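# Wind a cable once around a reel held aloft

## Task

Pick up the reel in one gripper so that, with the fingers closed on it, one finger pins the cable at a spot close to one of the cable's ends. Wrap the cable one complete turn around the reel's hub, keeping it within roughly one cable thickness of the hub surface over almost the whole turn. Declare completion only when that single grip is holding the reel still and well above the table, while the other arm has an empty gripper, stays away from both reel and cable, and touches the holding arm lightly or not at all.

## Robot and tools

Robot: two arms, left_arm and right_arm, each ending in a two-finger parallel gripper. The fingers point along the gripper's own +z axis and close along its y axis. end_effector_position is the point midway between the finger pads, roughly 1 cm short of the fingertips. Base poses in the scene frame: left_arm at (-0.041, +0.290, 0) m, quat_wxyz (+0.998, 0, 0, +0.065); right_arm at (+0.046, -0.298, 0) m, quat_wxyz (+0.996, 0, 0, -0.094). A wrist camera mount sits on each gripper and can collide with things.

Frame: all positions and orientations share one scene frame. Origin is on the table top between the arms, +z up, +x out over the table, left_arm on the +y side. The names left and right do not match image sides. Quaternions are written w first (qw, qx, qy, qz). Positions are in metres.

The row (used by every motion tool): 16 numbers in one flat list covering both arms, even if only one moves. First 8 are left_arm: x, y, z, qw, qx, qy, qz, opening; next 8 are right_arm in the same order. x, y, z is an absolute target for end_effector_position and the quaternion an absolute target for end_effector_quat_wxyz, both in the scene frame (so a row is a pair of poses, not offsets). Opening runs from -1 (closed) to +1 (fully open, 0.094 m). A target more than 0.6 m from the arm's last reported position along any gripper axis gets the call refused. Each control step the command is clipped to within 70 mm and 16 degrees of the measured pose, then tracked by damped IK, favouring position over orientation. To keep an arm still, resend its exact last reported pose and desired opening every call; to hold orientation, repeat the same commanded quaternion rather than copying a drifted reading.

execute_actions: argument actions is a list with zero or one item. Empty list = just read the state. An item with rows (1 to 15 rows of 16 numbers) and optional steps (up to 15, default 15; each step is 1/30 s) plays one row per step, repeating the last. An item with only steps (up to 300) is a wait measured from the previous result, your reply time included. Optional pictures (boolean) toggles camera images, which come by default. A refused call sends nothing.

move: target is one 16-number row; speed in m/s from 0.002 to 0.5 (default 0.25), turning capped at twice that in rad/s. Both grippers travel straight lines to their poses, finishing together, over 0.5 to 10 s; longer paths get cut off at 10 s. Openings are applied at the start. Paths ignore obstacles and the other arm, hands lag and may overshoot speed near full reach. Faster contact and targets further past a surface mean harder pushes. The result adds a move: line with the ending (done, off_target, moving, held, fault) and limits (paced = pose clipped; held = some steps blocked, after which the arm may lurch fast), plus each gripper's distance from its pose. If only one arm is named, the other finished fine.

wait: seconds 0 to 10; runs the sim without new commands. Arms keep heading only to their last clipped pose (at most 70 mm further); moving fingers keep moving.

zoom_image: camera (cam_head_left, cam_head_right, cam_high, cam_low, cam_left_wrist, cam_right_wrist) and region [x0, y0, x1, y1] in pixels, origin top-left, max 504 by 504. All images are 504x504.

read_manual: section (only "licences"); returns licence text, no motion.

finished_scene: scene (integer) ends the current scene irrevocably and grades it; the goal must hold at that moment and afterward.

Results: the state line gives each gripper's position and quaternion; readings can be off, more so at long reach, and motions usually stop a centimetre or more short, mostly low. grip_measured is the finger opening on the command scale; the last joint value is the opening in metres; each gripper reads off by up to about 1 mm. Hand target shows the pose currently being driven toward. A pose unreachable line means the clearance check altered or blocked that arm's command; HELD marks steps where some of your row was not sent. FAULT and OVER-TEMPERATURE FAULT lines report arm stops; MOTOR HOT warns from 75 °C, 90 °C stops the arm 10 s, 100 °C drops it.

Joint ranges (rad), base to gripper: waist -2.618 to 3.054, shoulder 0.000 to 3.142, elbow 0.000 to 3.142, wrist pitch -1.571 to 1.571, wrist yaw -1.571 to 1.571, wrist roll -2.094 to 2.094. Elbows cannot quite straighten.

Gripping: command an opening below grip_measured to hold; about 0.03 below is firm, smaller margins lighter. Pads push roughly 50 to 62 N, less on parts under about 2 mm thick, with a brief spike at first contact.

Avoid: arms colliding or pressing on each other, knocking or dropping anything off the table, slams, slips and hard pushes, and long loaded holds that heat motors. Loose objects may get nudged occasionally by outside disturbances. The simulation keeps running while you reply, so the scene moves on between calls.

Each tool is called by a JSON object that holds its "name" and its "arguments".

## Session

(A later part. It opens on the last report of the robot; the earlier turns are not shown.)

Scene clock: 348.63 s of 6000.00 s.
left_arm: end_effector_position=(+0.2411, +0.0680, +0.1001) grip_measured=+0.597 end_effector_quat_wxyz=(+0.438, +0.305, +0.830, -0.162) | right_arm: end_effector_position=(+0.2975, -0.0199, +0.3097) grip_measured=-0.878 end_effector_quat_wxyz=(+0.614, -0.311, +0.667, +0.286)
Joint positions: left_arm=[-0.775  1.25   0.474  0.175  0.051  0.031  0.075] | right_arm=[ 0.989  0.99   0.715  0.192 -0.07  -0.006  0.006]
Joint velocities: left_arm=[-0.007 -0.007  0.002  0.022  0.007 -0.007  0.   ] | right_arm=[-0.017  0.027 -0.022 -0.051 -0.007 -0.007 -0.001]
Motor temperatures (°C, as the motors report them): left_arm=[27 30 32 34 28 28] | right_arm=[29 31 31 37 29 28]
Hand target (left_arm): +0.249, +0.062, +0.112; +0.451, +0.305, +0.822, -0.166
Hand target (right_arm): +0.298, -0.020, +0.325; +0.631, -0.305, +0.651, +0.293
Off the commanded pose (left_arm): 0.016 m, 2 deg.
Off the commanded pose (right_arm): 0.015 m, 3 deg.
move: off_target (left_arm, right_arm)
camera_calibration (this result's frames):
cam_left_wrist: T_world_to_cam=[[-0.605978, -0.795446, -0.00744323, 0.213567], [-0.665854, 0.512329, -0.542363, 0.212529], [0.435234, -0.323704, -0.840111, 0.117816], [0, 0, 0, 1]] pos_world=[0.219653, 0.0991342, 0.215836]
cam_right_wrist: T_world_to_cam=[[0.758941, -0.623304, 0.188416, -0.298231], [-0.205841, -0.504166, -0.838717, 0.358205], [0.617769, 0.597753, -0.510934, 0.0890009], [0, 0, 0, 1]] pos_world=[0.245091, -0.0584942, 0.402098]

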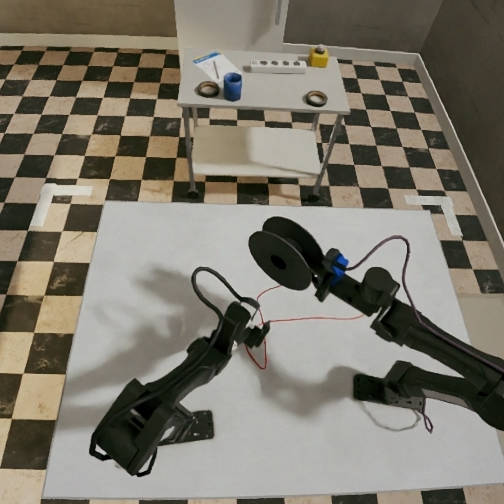

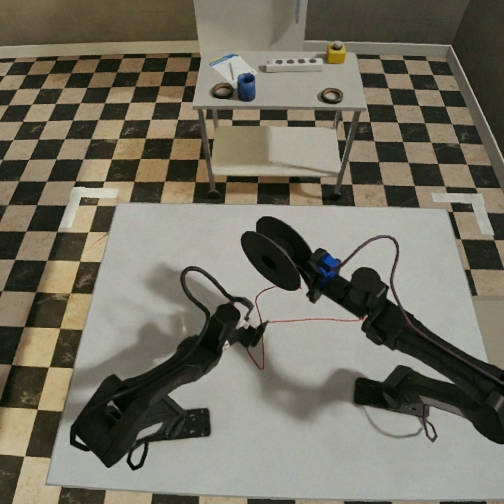

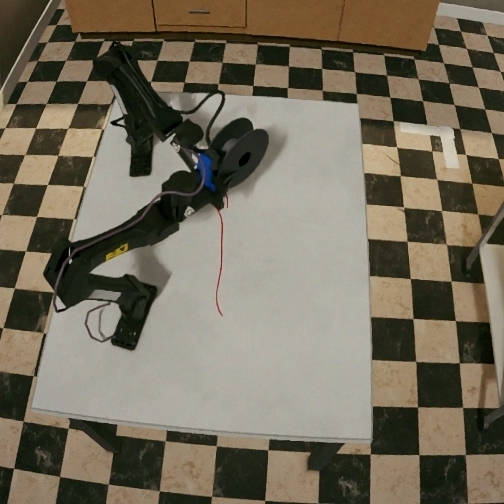

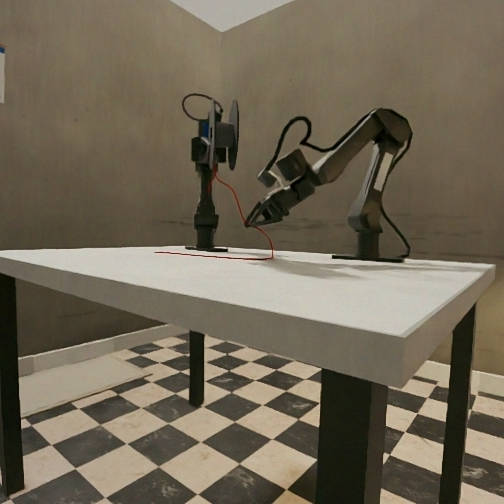

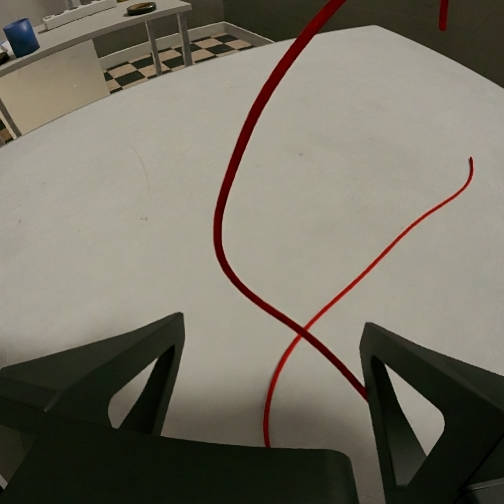

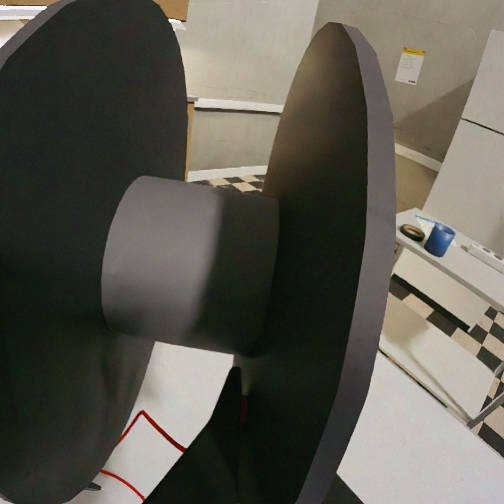

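{"name": "move", "arguments": {"target": [0.24,0.05,0.09,0.45,0.305,0.82,-0.165,0.6,0.298,-0.02,0.325,0.63,-0.305,0.65,0.293,-1]}}

{"name": "move", "arguments": {"target": [0.24,0.05,0.09,0.45,0.305,0.82,-0.165,-1,0.298,-0.02,0.325,0.63,-0.305,0.65,0.293,-1]}}

Scene clock: 353.00 s of 6000.00 s.
left_arm: end_effector_position=(+0.2453, +0.0484, +0.1016) grip_measured=+0.597 end_effector_quat_wxyz=(+0.461, +0.304, +0.817, -0.168) | right_arm: end_effector_position=(+0.2972, -0.0202, +0.3046) grip_measured=-0.878 end_effector_quat_wxyz=(+0.607, -0.313, +0.674, +0.283)
Joint positions: left_arm=[-0.833  1.32   0.474  0.3    0.003  0.009  0.075] | right_arm=[ 0.989  0.99   0.715  0.171 -0.07  -0.006  0.006]
Joint velocities: left_arm=[-0.002 -0.007 -0.002 -0.007 -0.037 -0.022 -0.001] | right_arm=[-0.007  0.012 -0.007 -0.007 -0.095  0.022 -0.001]
Motor temperatures (°C, as the motors report them): left_arm=[27 30 32 34 28 28] | right_arm=[29 31 31 37 29 28]
Hand target (left_arm): +0.240, +0.050, +0.090; +0.451, +0.306, +0.822, -0.165
Hand target (right_arm): +0.297, -0.021, +0.325; +0.630, -0.305, +0.651, +0.293
Off the commanded pose (left_arm): 0.013 m, 1 deg.
Off the commanded pose (right_arm): 0.020 m, 4 deg.
move: off_target (left_arm, right_arm)
camera_calibration (this result's frames):
cam_left_wrist: T_world_to_cam=[[-0.609612, -0.79259, -0.0131968, 0.201884], [-0.637198, 0.49986, -0.586616, 0.224236], [0.471543, -0.349199, -0.809758, 0.100158], [0, 0, 0, 1]] pos_world=[0.218724, 0.0828994, 0.215309]
cam_right_wrist: T_world_to_cam=[[0.761632, -0.620531, 0.186704, -0.297455], [-0.217797, -0.516488, -0.828133, 0.353772], [0.610313, 0.590069, -0.528524, 0.0942344], [0, 0, 0, 1]] pos_world=[0.246089, -0.0574656, 0.398312]

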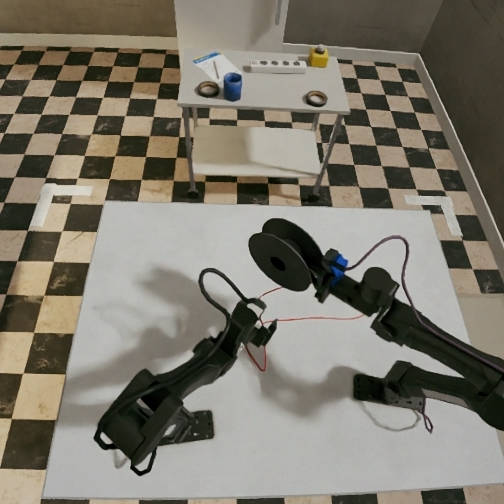

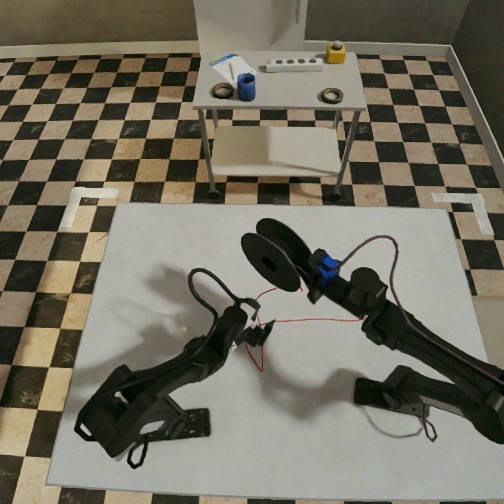

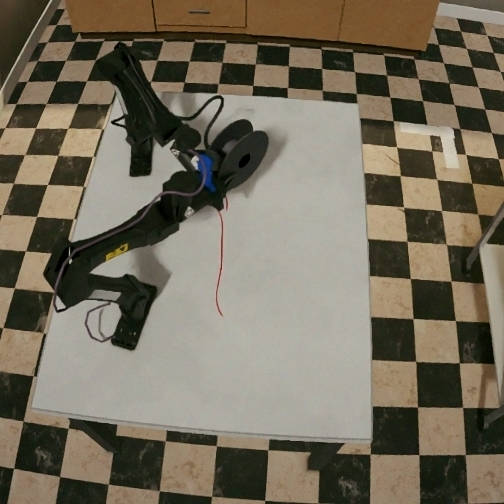

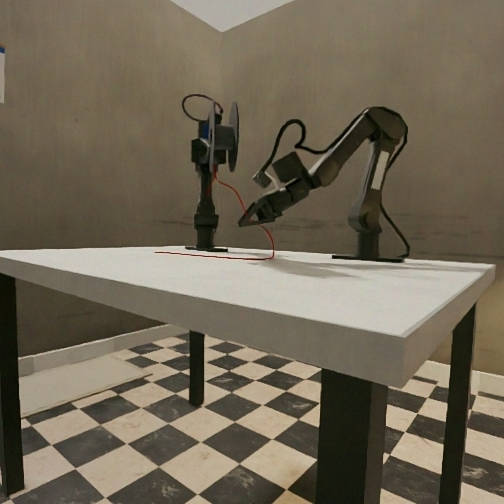

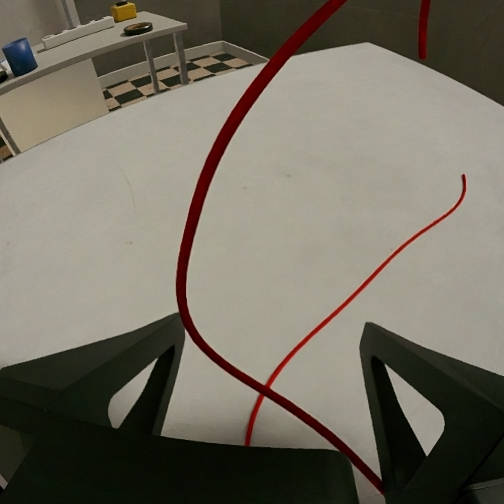

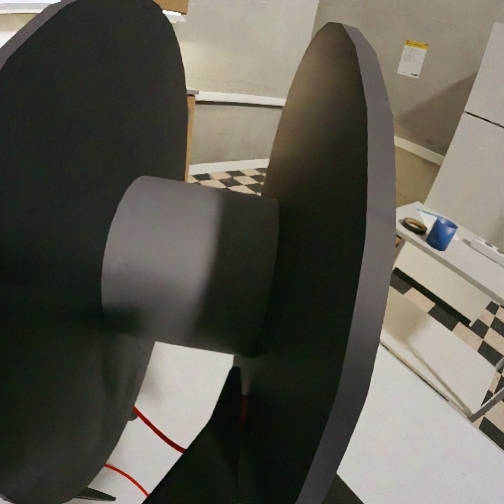

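Scene clock: 353.73 s of 6000.00 s.
left_arm: end_effector_position=(+0.2453, +0.0484, +0.1016) grip_measured=-0.954 end_effector_quat_wxyz=(+0.460, +0.304, +0.817, -0.168) | right_arm: end_effector_position=(+0.2971, -0.0203, +0.3041) grip_measured=-0.878 end_effector_quat_wxyz=(+0.606, -0.313, +0.674, +0.282)
Joint positions: left_arm=[-0.833  1.32   0.474  0.3    0.003  0.008  0.002] | right_arm=[ 0.989  0.99   0.715  0.169 -0.07  -0.006  0.006]
Joint velocities: left_arm=[-0.007 -0.012 -0.027 -0.11  -0.081 -0.037 -0.   ] | right_arm=[-0.012 -0.017 -0.002  0.007  0.022 -0.022 -0.001]
Motor temperatures (°C, as the motors report them): left_arm=[27 30 32 34 28 28] | right_arm=[29 31 31 37 29 28]
Hand target (left_arm): +0.240, +0.050, +0.090; +0.451, +0.306, +0.822, -0.165
Hand target (right_arm): +0.297, -0.021, +0.325; +0.630, -0.305, +0.651, +0.293
Off the commanded pose (left_arm): 0.013 m, 1 deg.
Off the commanded pose (right_arm): 0.021 m, 4 deg.
move: off_target (left_arm, right_arm)
camera_calibration (this result's frames):
cam_left_wrist: T_world_to_cam=[[-0.609303, -0.792838, -0.0125458, 0.201754], [-0.637644, 0.499317, -0.586594, 0.22437], [0.471339, -0.349414, -0.809784, 0.100222], [0, 0, 0, 1]] pos_world=[0.218759, 0.0829453, 0.215303]
cam_right_wrist: T_world_to_cam=[[0.761929, -0.620224, 0.186509, -0.297367], [-0.219116, -0.517848, -0.826935, 0.353273], [0.609469, 0.589199, -0.530464, 0.0948101], [0, 0, 0, 1]] pos_world=[0.246197, -0.0573548, 0.397889]

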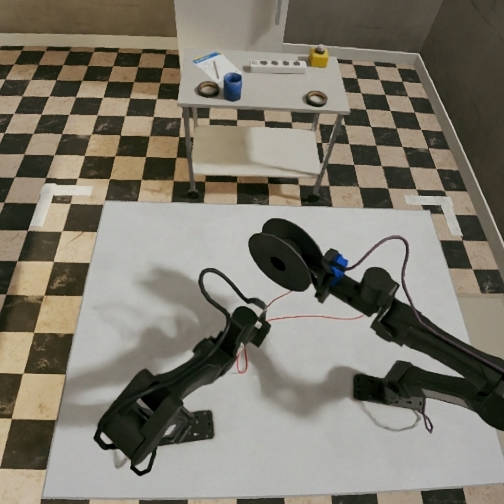

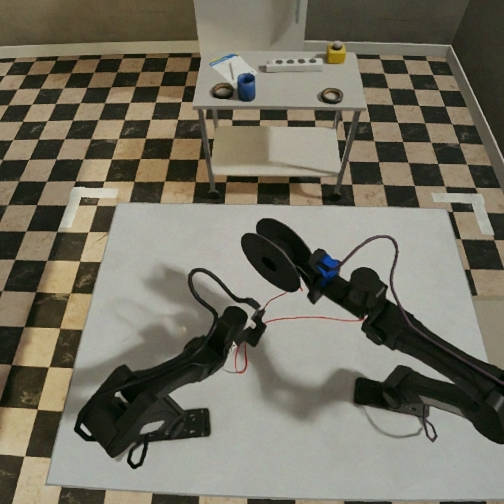

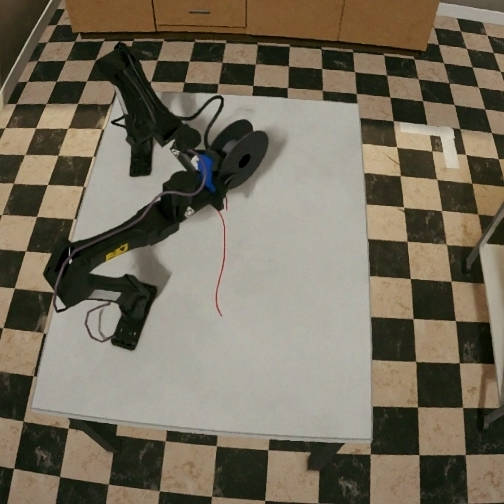

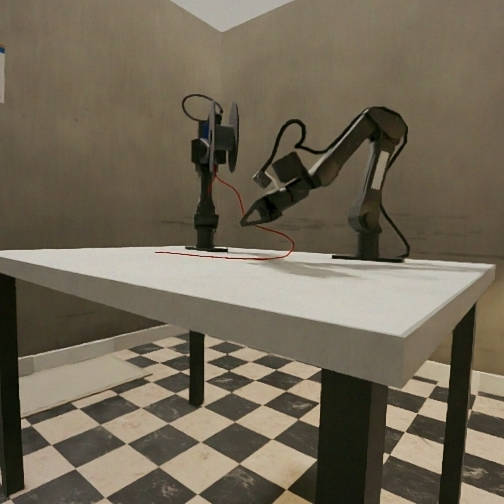

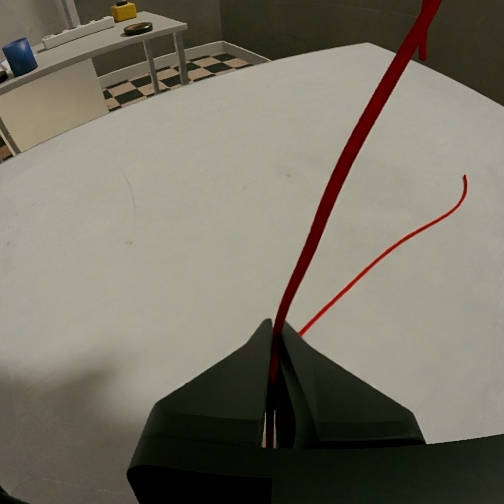

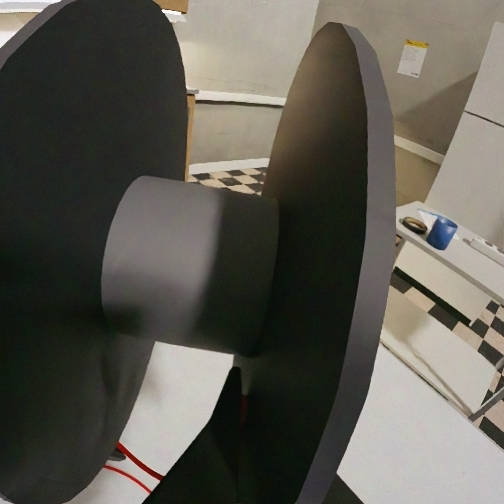

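{"name": "move", "arguments": {"target": [0.375,0.155,0.275,0.58,0.24,0.757,-0.183,-1,0.298,-0.02,0.325,0.63,-0.305,0.65,0.293,-1], "speed": 0.15}}

Scene clock: 360.23 s of 6000.00 s.
left_arm: end_effector_position=(+0.3727, +0.1519, +0.2672) grip_measured=-0.954 end_effector_quat_wxyz=(+0.577, +0.240, +0.758, -0.185) | right_arm: end_effector_position=(+0.2972, -0.0202, +0.3052) grip_measured=-0.878 end_effector_quat_wxyz=(+0.608, -0.313, +0.673, +0.283)
Joint positions: left_arm=[-0.274  1.34   0.939  0.101  0.454  0.133  0.002] | right_arm=[ 0.989  0.99   0.715  0.174 -0.07  -0.006  0.006]
Joint velocities: left_arm=[ 0.012 -0.002 -0.002 -0.037  0.007 -0.022 -0.   ] | right_arm=[-0.002  0.002  0.007 -0.037  0.051 -0.066 -0.   ]
Motor temperatures (°C, as the motors report them): left_arm=[27 30 32 34 28 28] | right_arm=[29 30 31 38 29 28]
Hand target (left_arm): +0.377, +0.154, +0.275; +0.581, +0.241, +0.756, -0.184
Hand target (right_arm): +0.297, -0.021, +0.325; +0.631, -0.305, +0.651, +0.293
Off the commanded pose (left_arm): 0.009 m, 0 deg.
Off the commanded pose (right_arm): 0.020 m, 4 deg.
move: off_target (right_arm)
camera_calibration (this result's frames):
cam_left_wrist: T_world_to_cam=[[-0.532943, -0.846093, 0.00991564, 0.337116], [-0.527659, 0.323159, -0.785586, 0.390006], [0.661474, -0.423905, -0.618674, 0.0997961], [0, 0, 0, 1]] pos_world=[0.319441, 0.201502, 0.364781]
cam_right_wrist: T_world_to_cam=[[0.761334, -0.620838, 0.186899, -0.297542], [-0.216476, -0.515127, -0.829326, 0.35427], [0.611154, 0.590935, -0.52658, 0.0936575], [0, 0, 0, 1]] pos_world=[0.245981, -0.0575771, 0.398734]

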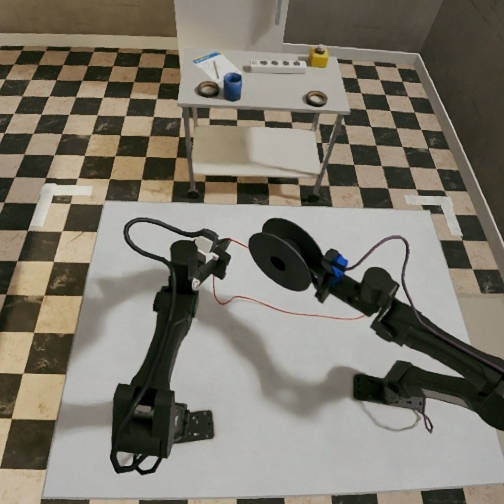

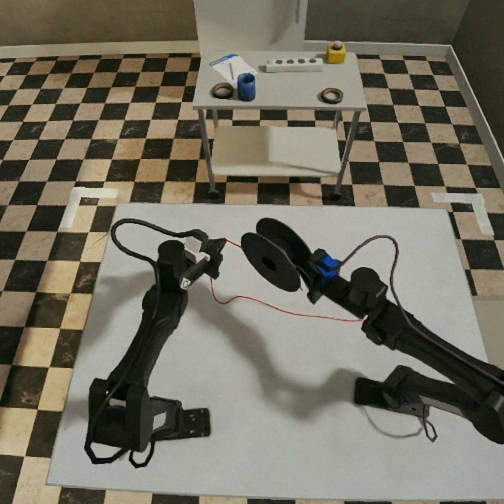

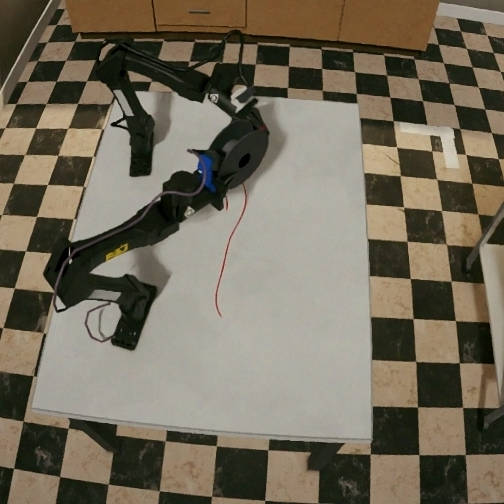

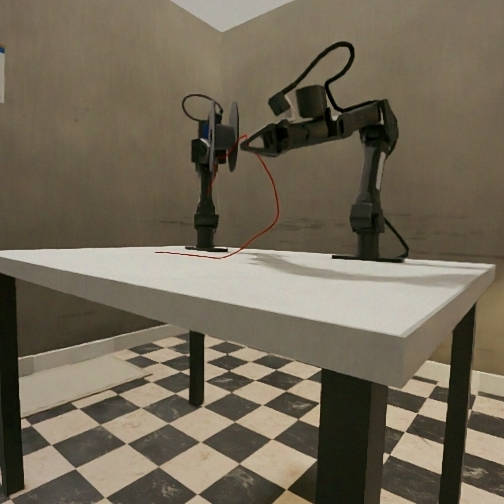

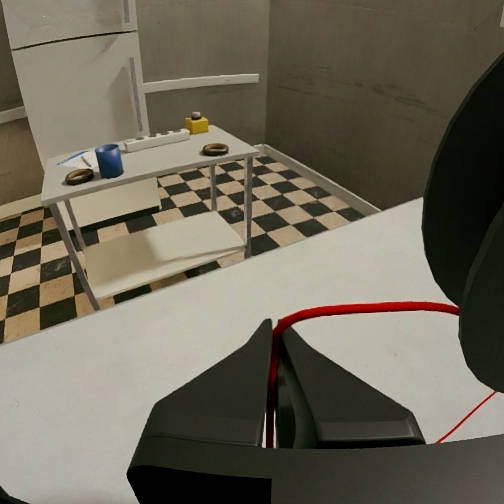

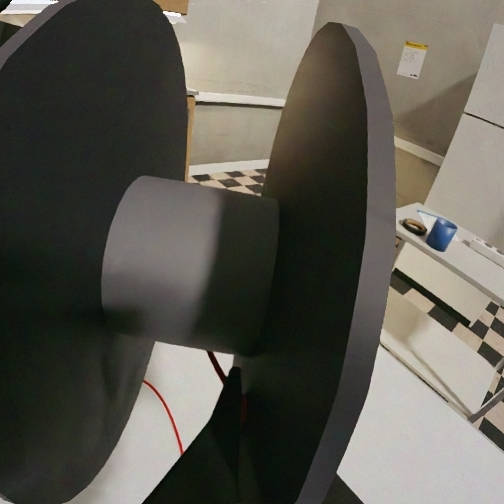

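{"name": "move", "arguments": {"target": [0.355,0.128,0.42,0.62,0.235,0.72,-0.2,-1,0.298,-0.02,0.325,0.63,-0.305,0.65,0.293,-1], "speed": 0.15}}

{"name": "move", "arguments": {"target": [0.305,0.068,0.465,0.62,0.25,0.71,-0.22,-1,0.298,-0.02,0.325,0.63,-0.305,0.65,0.293,-1], "speed": 0.15}}

Scene clock: 365.57 s of 6000.00 s.
left_arm: end_effector_position=(+0.3542, +0.1257, +0.3981) grip_measured=-0.954 end_effector_quat_wxyz=(+0.601, +0.242, +0.733, -0.206) | right_arm: end_effector_position=(+0.2975, -0.0191, +0.3173) grip_measured=-0.878 end_effector_quat_wxyz=(+0.624, -0.308, +0.657, +0.290)
Joint positions: left_arm=[-0.359  1.311  1.367 -0.269  0.411  0.075  0.002] | right_arm=[ 0.989  0.99   0.715  0.222 -0.073 -0.006  0.006]
Joint velocities: left_arm=[-0.002 -0.017 -0.002 -0.037 -0.095 -0.022 -0.001] | right_arm=[-0.002 -0.007  0.007 -0.022 -0.007  0.007  0.001]
Motor temperatures (°C, as the motors report them): left_arm=[27 30 32 34 28 28] | right_arm=[29 30 31 38 29 28]
Hand target (left_arm): +0.354, +0.129, +0.419; +0.620, +0.236, +0.721, -0.200
Hand target (right_arm): +0.298, -0.020, +0.325; +0.631, -0.305, +0.651, +0.293
Off the commanded pose (left_arm): 0.022 m, 3 deg.
Off the commanded pose (right_arm): 0.008 m, 1 deg.
move: off_target (left_arm)
camera_calibration (this result's frames):
cam_left_wrist: T_world_to_cam=[[-0.559093, -0.828806, 0.0222365, 0.30606], [-0.473949, 0.297479, -0.828782, 0.492975], [0.680285, -0.473905, -0.55913, 0.15784], [0, 0, 0, 1]] pos_world=[0.297385, 0.181816, 0.490016]
cam_right_wrist: T_world_to_cam=[[0.756842, -0.625175, 0.190646, -0.299282], [-0.186475, -0.486104, -0.853774, 0.364261], [0.626432, 0.610621, -0.484484, 0.0817383], [0, 0, 0, 1]] pos_world=[0.243231, -0.0599462, 0.407654]

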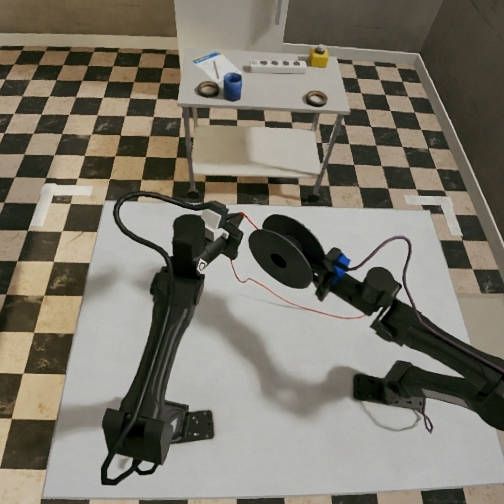

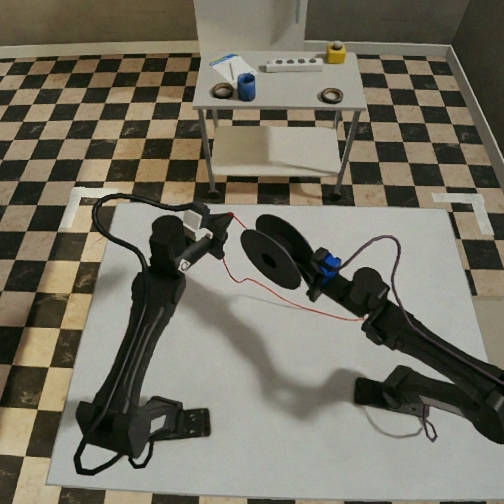

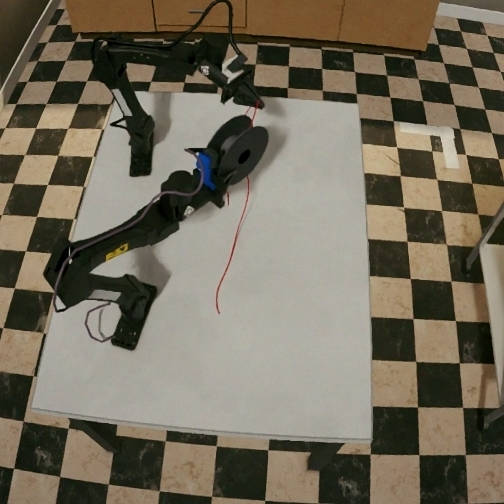

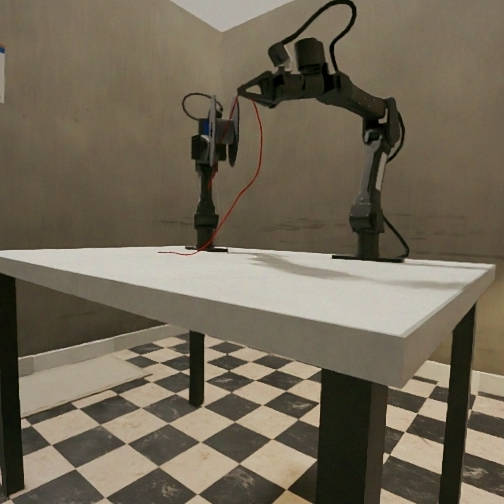

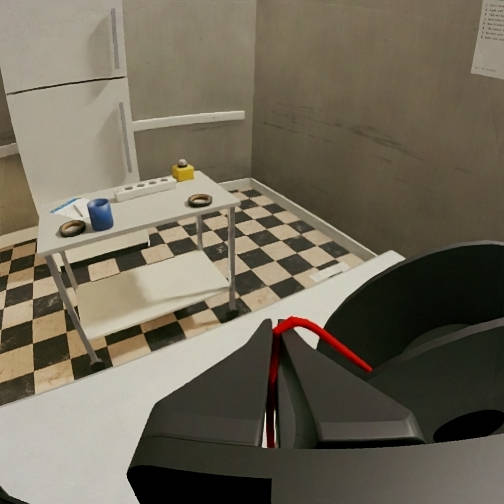

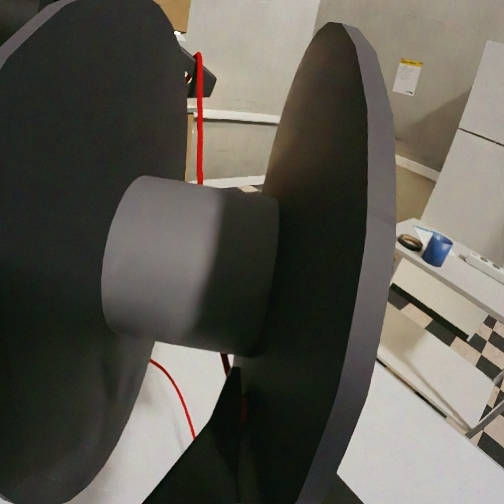

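Scene clock: 366.77 s of 6000.00 s.
left_arm: end_effector_position=(+0.3143, +0.0662, +0.4310) grip_measured=-0.954 end_effector_quat_wxyz=(+0.590, +0.256, +0.736, -0.213) | right_arm: end_effector_position=(+0.2972, -0.0188, +0.3191) grip_measured=-0.878 end_effector_quat_wxyz=(+0.626, -0.308, +0.654, +0.292)
Joint positions: left_arm=[-0.613  1.311  1.525 -0.433  0.193  0.031  0.002] | right_arm=[ 0.989  0.99   0.715  0.23  -0.076 -0.006  0.006]
Joint velocities: left_arm=[ 0.002 -0.017 -0.007  0.066 -0.066 -0.007  0.001] | right_arm=[-0.012 -0.017 -0.012 -0.037  0.051 -0.007  0.001]
Motor temperatures (°C, as the motors report them): left_arm=[27 30 32 34 28 28] | right_arm=[29 30 31 38 29 28]
Hand target (left_arm): +0.303, +0.069, +0.464; +0.620, +0.251, +0.710, -0.220
Hand target (right_arm): +0.298, -0.020, +0.325; +0.631, -0.305, +0.651, +0.293
Off the commanded pose (left_arm): 0.035 m, 5 deg.
Off the commanded pose (right_arm): 0.006 m, 1 deg.
move: off_target (left_arm)
camera_calibration (this result's frames):
cam_left_wrist: T_world_to_cam=[[-0.584796, -0.810873, 0.0223131, 0.240475], [-0.478121, 0.322336, -0.817007, 0.513565], [0.655297, -0.488451, -0.576196, 0.19135], [0, 0, 0, 1]] pos_world=[0.260784, 0.122919, 0.524475]
cam_right_wrist: T_world_to_cam=[[0.757323, -0.624452, 0.191106, -0.299508], [-0.18112, -0.482007, -0.857243, 0.3655], [0.627422, 0.614596, -0.478135, 0.0803217], [0, 0, 0, 1]] pos_world=[0.242628, -0.0602201, 0.408965]

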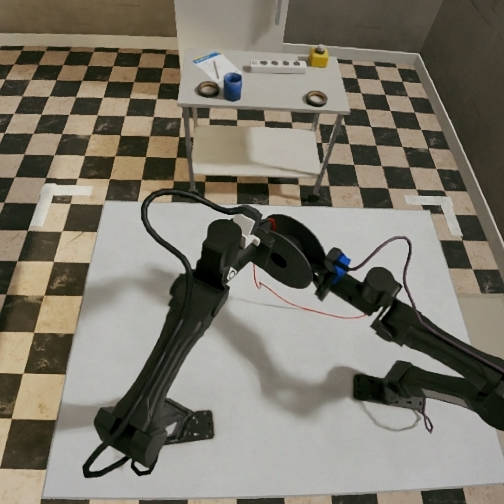

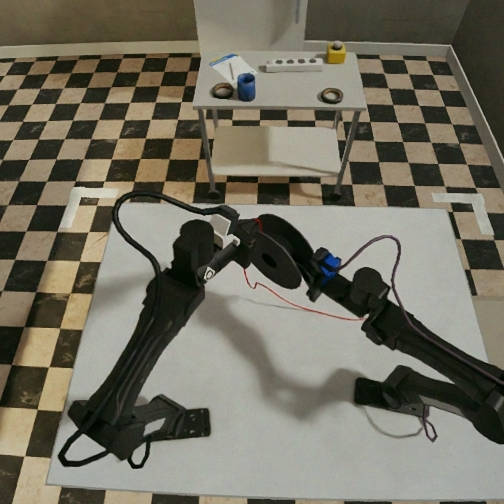

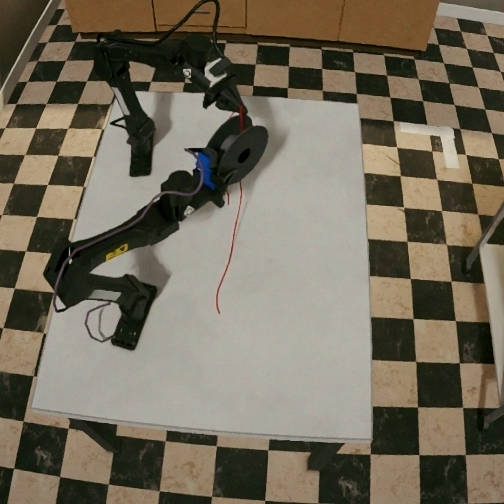

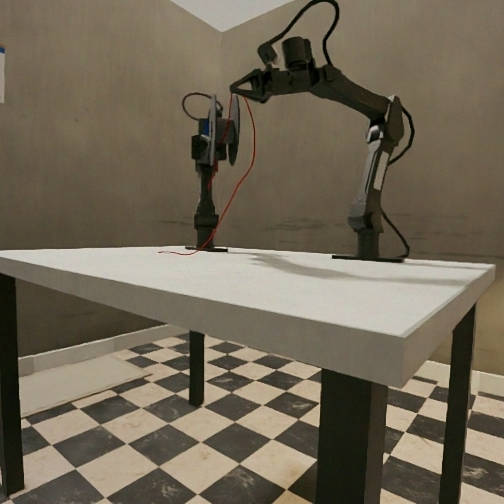

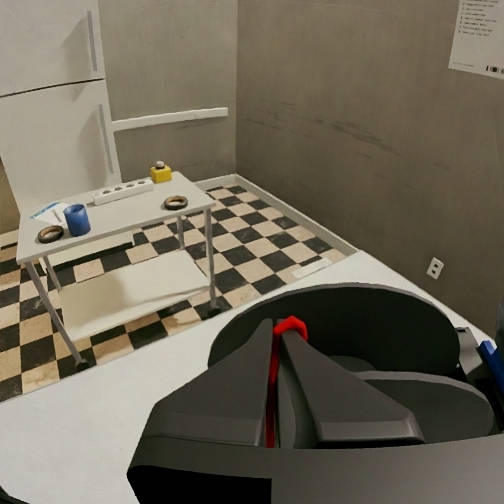

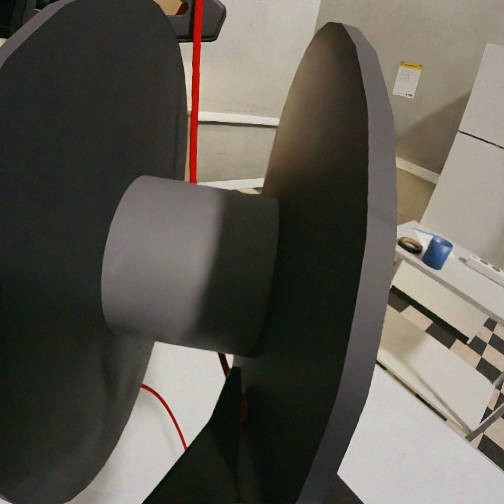

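{"name": "move", "arguments": {"target": [0.25,0.05,0.455,0.62,0.25,0.71,-0.22,-0.94,0.298,-0.02,0.325,0.63,-0.305,0.65,0.293,-1], "speed": 0.08}}

Scene clock: 372.70 s of 6000.00 s.
left_arm: end_effector_position=(+0.2655, +0.0532, +0.4435) grip_measured=-0.937 end_effector_quat_wxyz=(+0.613, +0.244, +0.725, -0.198) | right_arm: end_effector_position=(+0.2908, -0.0137, +0.3199) grip_measured=-0.878 end_effector_quat_wxyz=(+0.624, -0.330, +0.642, +0.300)
Joint positions: left_arm=[-0.811  1.189  1.455 -0.438 -0.044  0.005  0.003] | right_arm=[ 0.989  0.99   0.715  0.233 -0.122 -0.032  0.006]
Joint velocities: left_arm=[-0.017 -0.022 -0.002  0.022 -0.095 -0.051  0.001] | right_arm=[-0.002 -0.002 -0.007 -0.037  0.037 -0.007 -0.001]
Motor temperatures (°C, as the motors report them): left_arm=[27 31 33 35 28 28] | right_arm=[29 30 31 38 29 28]
Hand target (left_arm): +0.250, +0.051, +0.455; +0.620, +0.251, +0.710, -0.220
Hand target (right_arm): +0.298, -0.020, +0.325; +0.631, -0.306, +0.650, +0.294
Off the commanded pose (left_arm): 0.020 m, 3 deg.
Off the commanded pose (right_arm): 0.011 m, 3 deg.
move: off_target (left_arm, right_arm)
camera_calibration (this result's frames):
cam_left_wrist: T_world_to_cam=[[-0.552941, -0.83322, 0.000487391, 0.203621], [-0.449361, 0.297712, -0.842284, 0.509582], [0.701663, -0.465952, -0.539034, 0.194191], [0, 0, 0, 1]] pos_world=[0.20532, 0.108436, 0.533789]
cam_right_wrist: T_world_to_cam=[[0.781721, -0.585604, 0.214429, -0.305612], [-0.14024, -0.500108, -0.854532, 0.354494], [0.607656, 0.637934, -0.47307, 0.0860103], [0, 0, 0, 1]] pos_world=[0.236353, -0.0565518, 0.409147]

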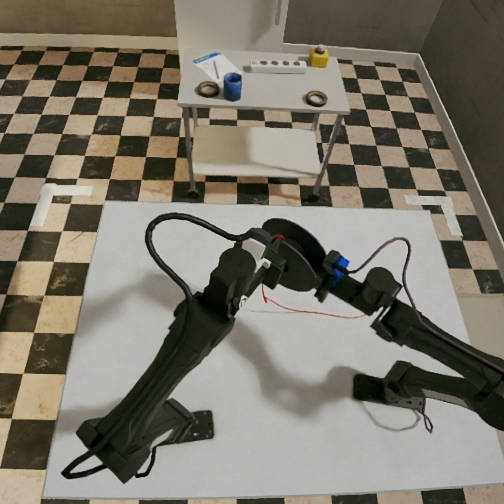

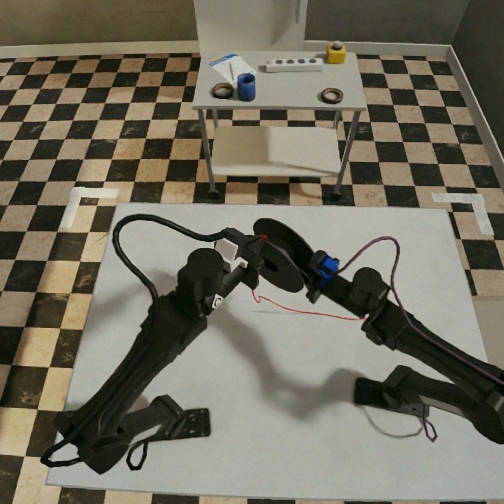

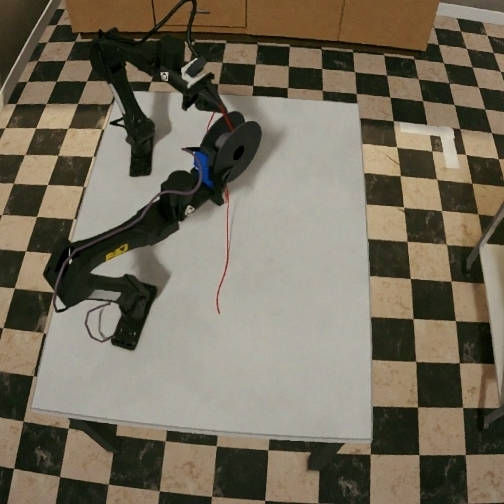

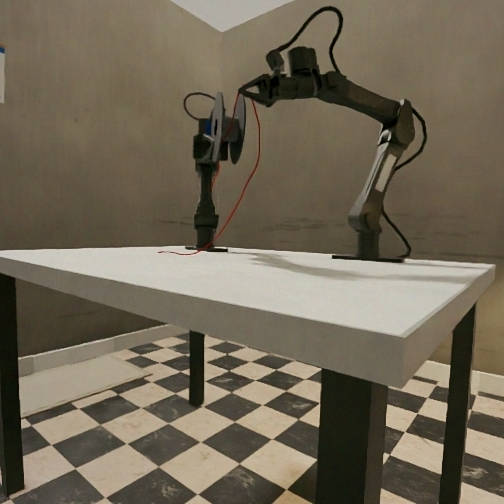

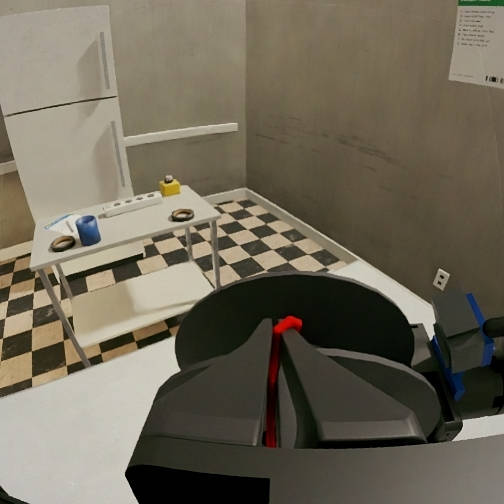

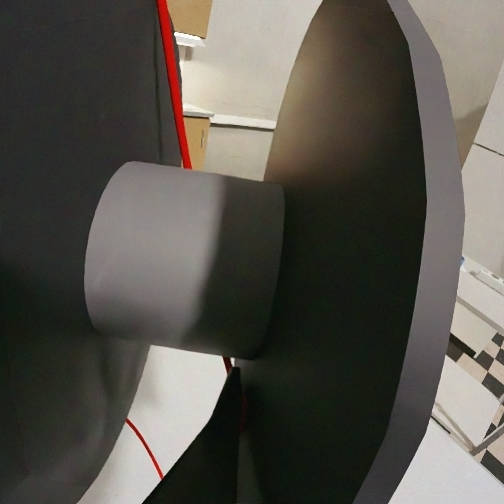

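{"name": "move", "arguments": {"target": [0.262,0.055,0.445,0.62,0.25,0.71,-0.22,-0.3,0.298,-0.02,0.325,0.63,-0.305,0.65,0.293,-1]}}

{"name": "move", "arguments": {"target": [0.2,0.115,0.43,0.62,0.25,0.71,-0.22,0.3,0.298,-0.02,0.325,0.63,-0.305,0.65,0.293,-1], "speed": 0.15}}

Scene clock: 381.03 s of 6000.00 s.
left_arm: end_effector_position=(+0.2671, +0.0476, +0.4357) grip_measured=-0.303 end_effector_quat_wxyz=(+0.608, +0.256, +0.720, -0.216) | right_arm: end_effector_position=(+0.2949, -0.0177, +0.3102) grip_measured=-0.878 end_effector_quat_wxyz=(+0.614, -0.321, +0.662, +0.288)
Joint positions: left_arm=[-0.789  1.189  1.417 -0.396  0.023  0.004  0.033] | right_arm=[ 0.989  0.99   0.715  0.194 -0.089 -0.02   0.006]
Joint velocities: left_arm=[ 0.017 -0.012 -0.022 -0.037  0.022 -0.051 -0.001] | right_arm=[ 0.002 -0.002 -0.007 -0.022  0.007  0.007 -0.   ]
Motor temperatures (°C, as the motors report them): left_arm=[27 31 32 35 28 28] | right_arm=[29 30 31 37 29 28]
Hand target (left_arm): +0.262, +0.055, +0.445; +0.620, +0.250, +0.710, -0.220
Hand target (right_arm): +0.297, -0.020, +0.325; +0.630, -0.306, +0.651, +0.293
Off the commanded pose (left_arm): 0.013 m, 2 deg.
Off the commanded pose (right_arm): 0.015 m, 3 deg.
After step 190, 1.10 s passed at rest.
move: off_target (left_arm, right_arm)
camera_calibration (this result's frames):
cam_left_wrist: T_world_to_cam=[[-0.588906, -0.808095, 0.0130959, 0.202725], [-0.440319, 0.307214, -0.843646, 0.503163], [0.677723, -0.502595, -0.53674, 0.193396], [0, 0, 0, 1]] pos_world=[0.209869, 0.106443, 0.525641]
cam_right_wrist: T_world_to_cam=[[0.769236, -0.606701, 0.200476, -0.301472], [-0.186582, -0.513356, -0.837647, 0.353018], [0.611116, 0.606943, -0.508092, 0.0907858], [0, 0, 0, 1]] pos_world=[0.24229, -0.0567814, 0.40227]

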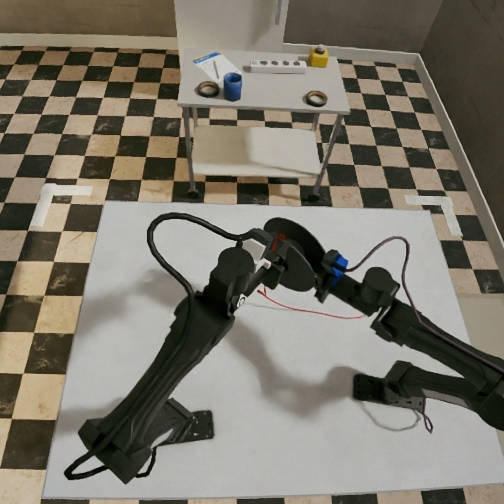

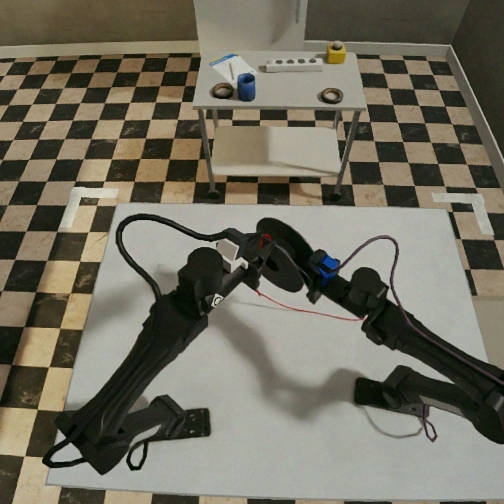

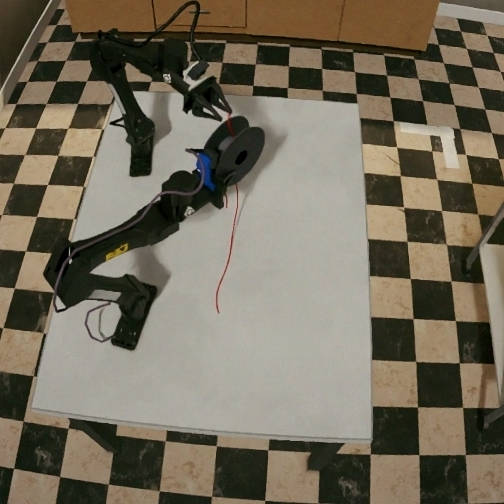

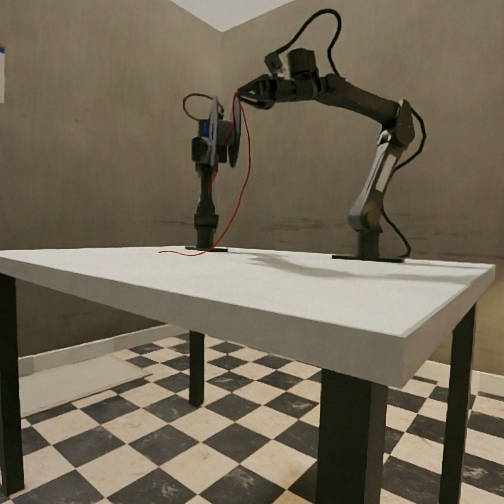

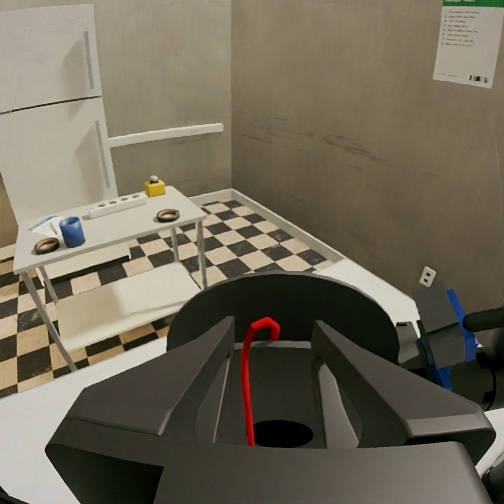

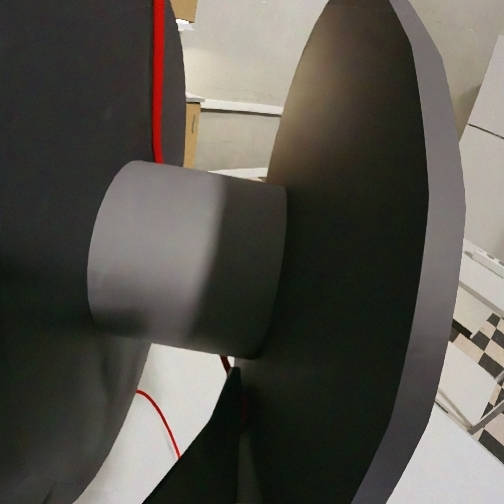

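Scene clock: 382.20 s of 6000.00 s.
left_arm: end_effector_position=(+0.2028, +0.1133, +0.4388) grip_measured=+0.297 end_effector_quat_wxyz=(+0.626, +0.248, +0.704, -0.224) | right_arm: end_effector_position=(+0.2948, -0.0183, +0.3046) grip_measured=-0.878 end_effector_quat_wxyz=(+0.606, -0.323, +0.669, +0.284)
Joint positions: left_arm=[-0.689  0.869  1.253 -0.5    0.122  0.009  0.061] | right_arm=[ 0.989  0.99   0.715  0.171 -0.087 -0.02   0.006]
Joint velocities: left_arm=[-0.002  0.007 -0.017  0.007 -0.037  0.051 -0.001] | right_arm=[ 0.002 -0.002 -0.002 -0.066 -0.081 -0.037  0.001]
Motor temperatures (°C, as the motors report them): left_arm=[27 31 32 35 28 28] | right_arm=[29 30 31 38 29 28]
Hand target (left_arm): +0.201, +0.116, +0.431; +0.620, +0.250, +0.710, -0.220
Hand target (right_arm): +0.297, -0.021, +0.325; +0.630, -0.305, +0.651, +0.293
Off the commanded pose (left_arm): 0.009 m, 1 deg.
Off the commanded pose (right_arm): 0.021 m, 4 deg.
move: off_target (right_arm)
camera_calibration (this result's frames):
cam_left_wrist: T_world_to_cam=[[-0.588144, -0.80849, 0.0207595, 0.214464], [-0.408394, 0.27474, -0.870478, 0.466226], [0.698069, -0.520445, -0.491769, 0.249827], [0, 0, 0, 1]] pos_world=[0.142143, 0.175322, 0.524244]
cam_right_wrist: T_world_to_cam=[[0.771273, -0.604941, 0.197951, -0.300418], [-0.200987, -0.52655, -0.826044, 0.348429], [0.60394, 0.59732, -0.527699, 0.0962527], [0, 0, 0, 1]] pos_world=[0.243603, -0.0557637, 0.398078]

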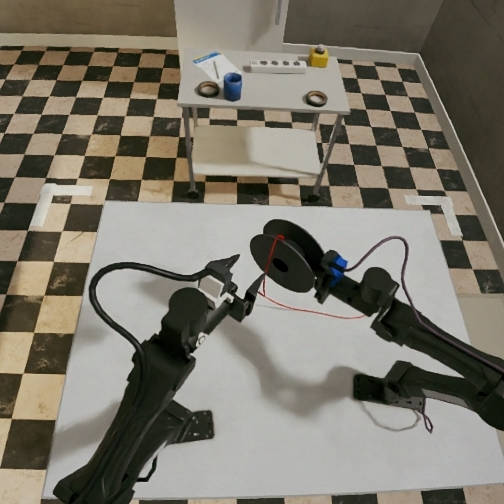

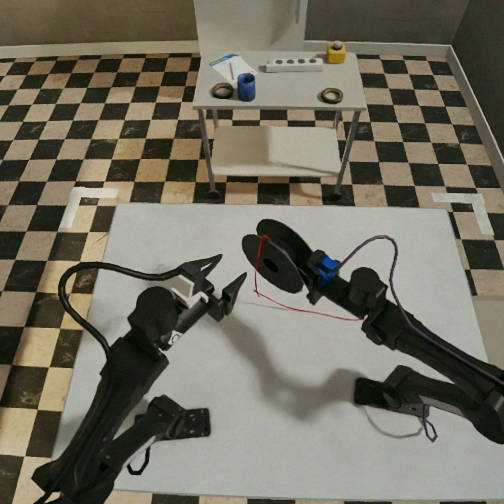

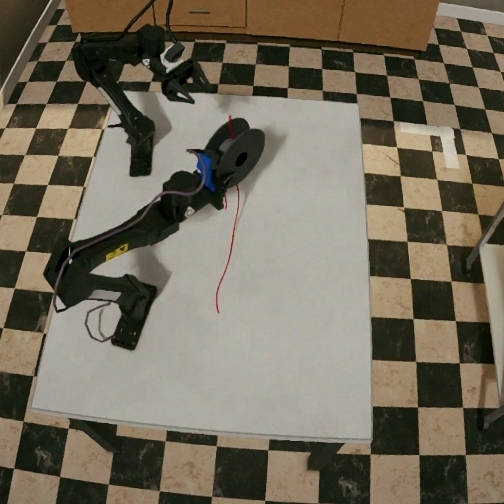

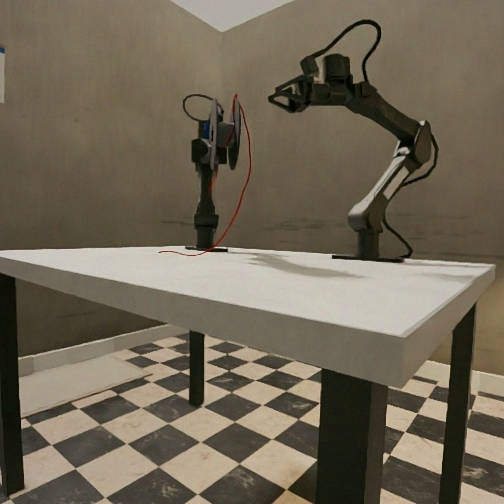

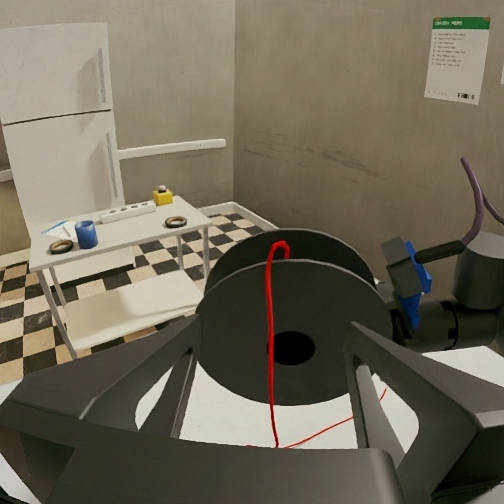

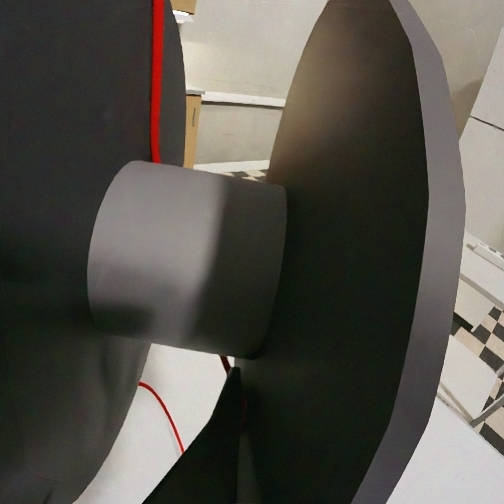

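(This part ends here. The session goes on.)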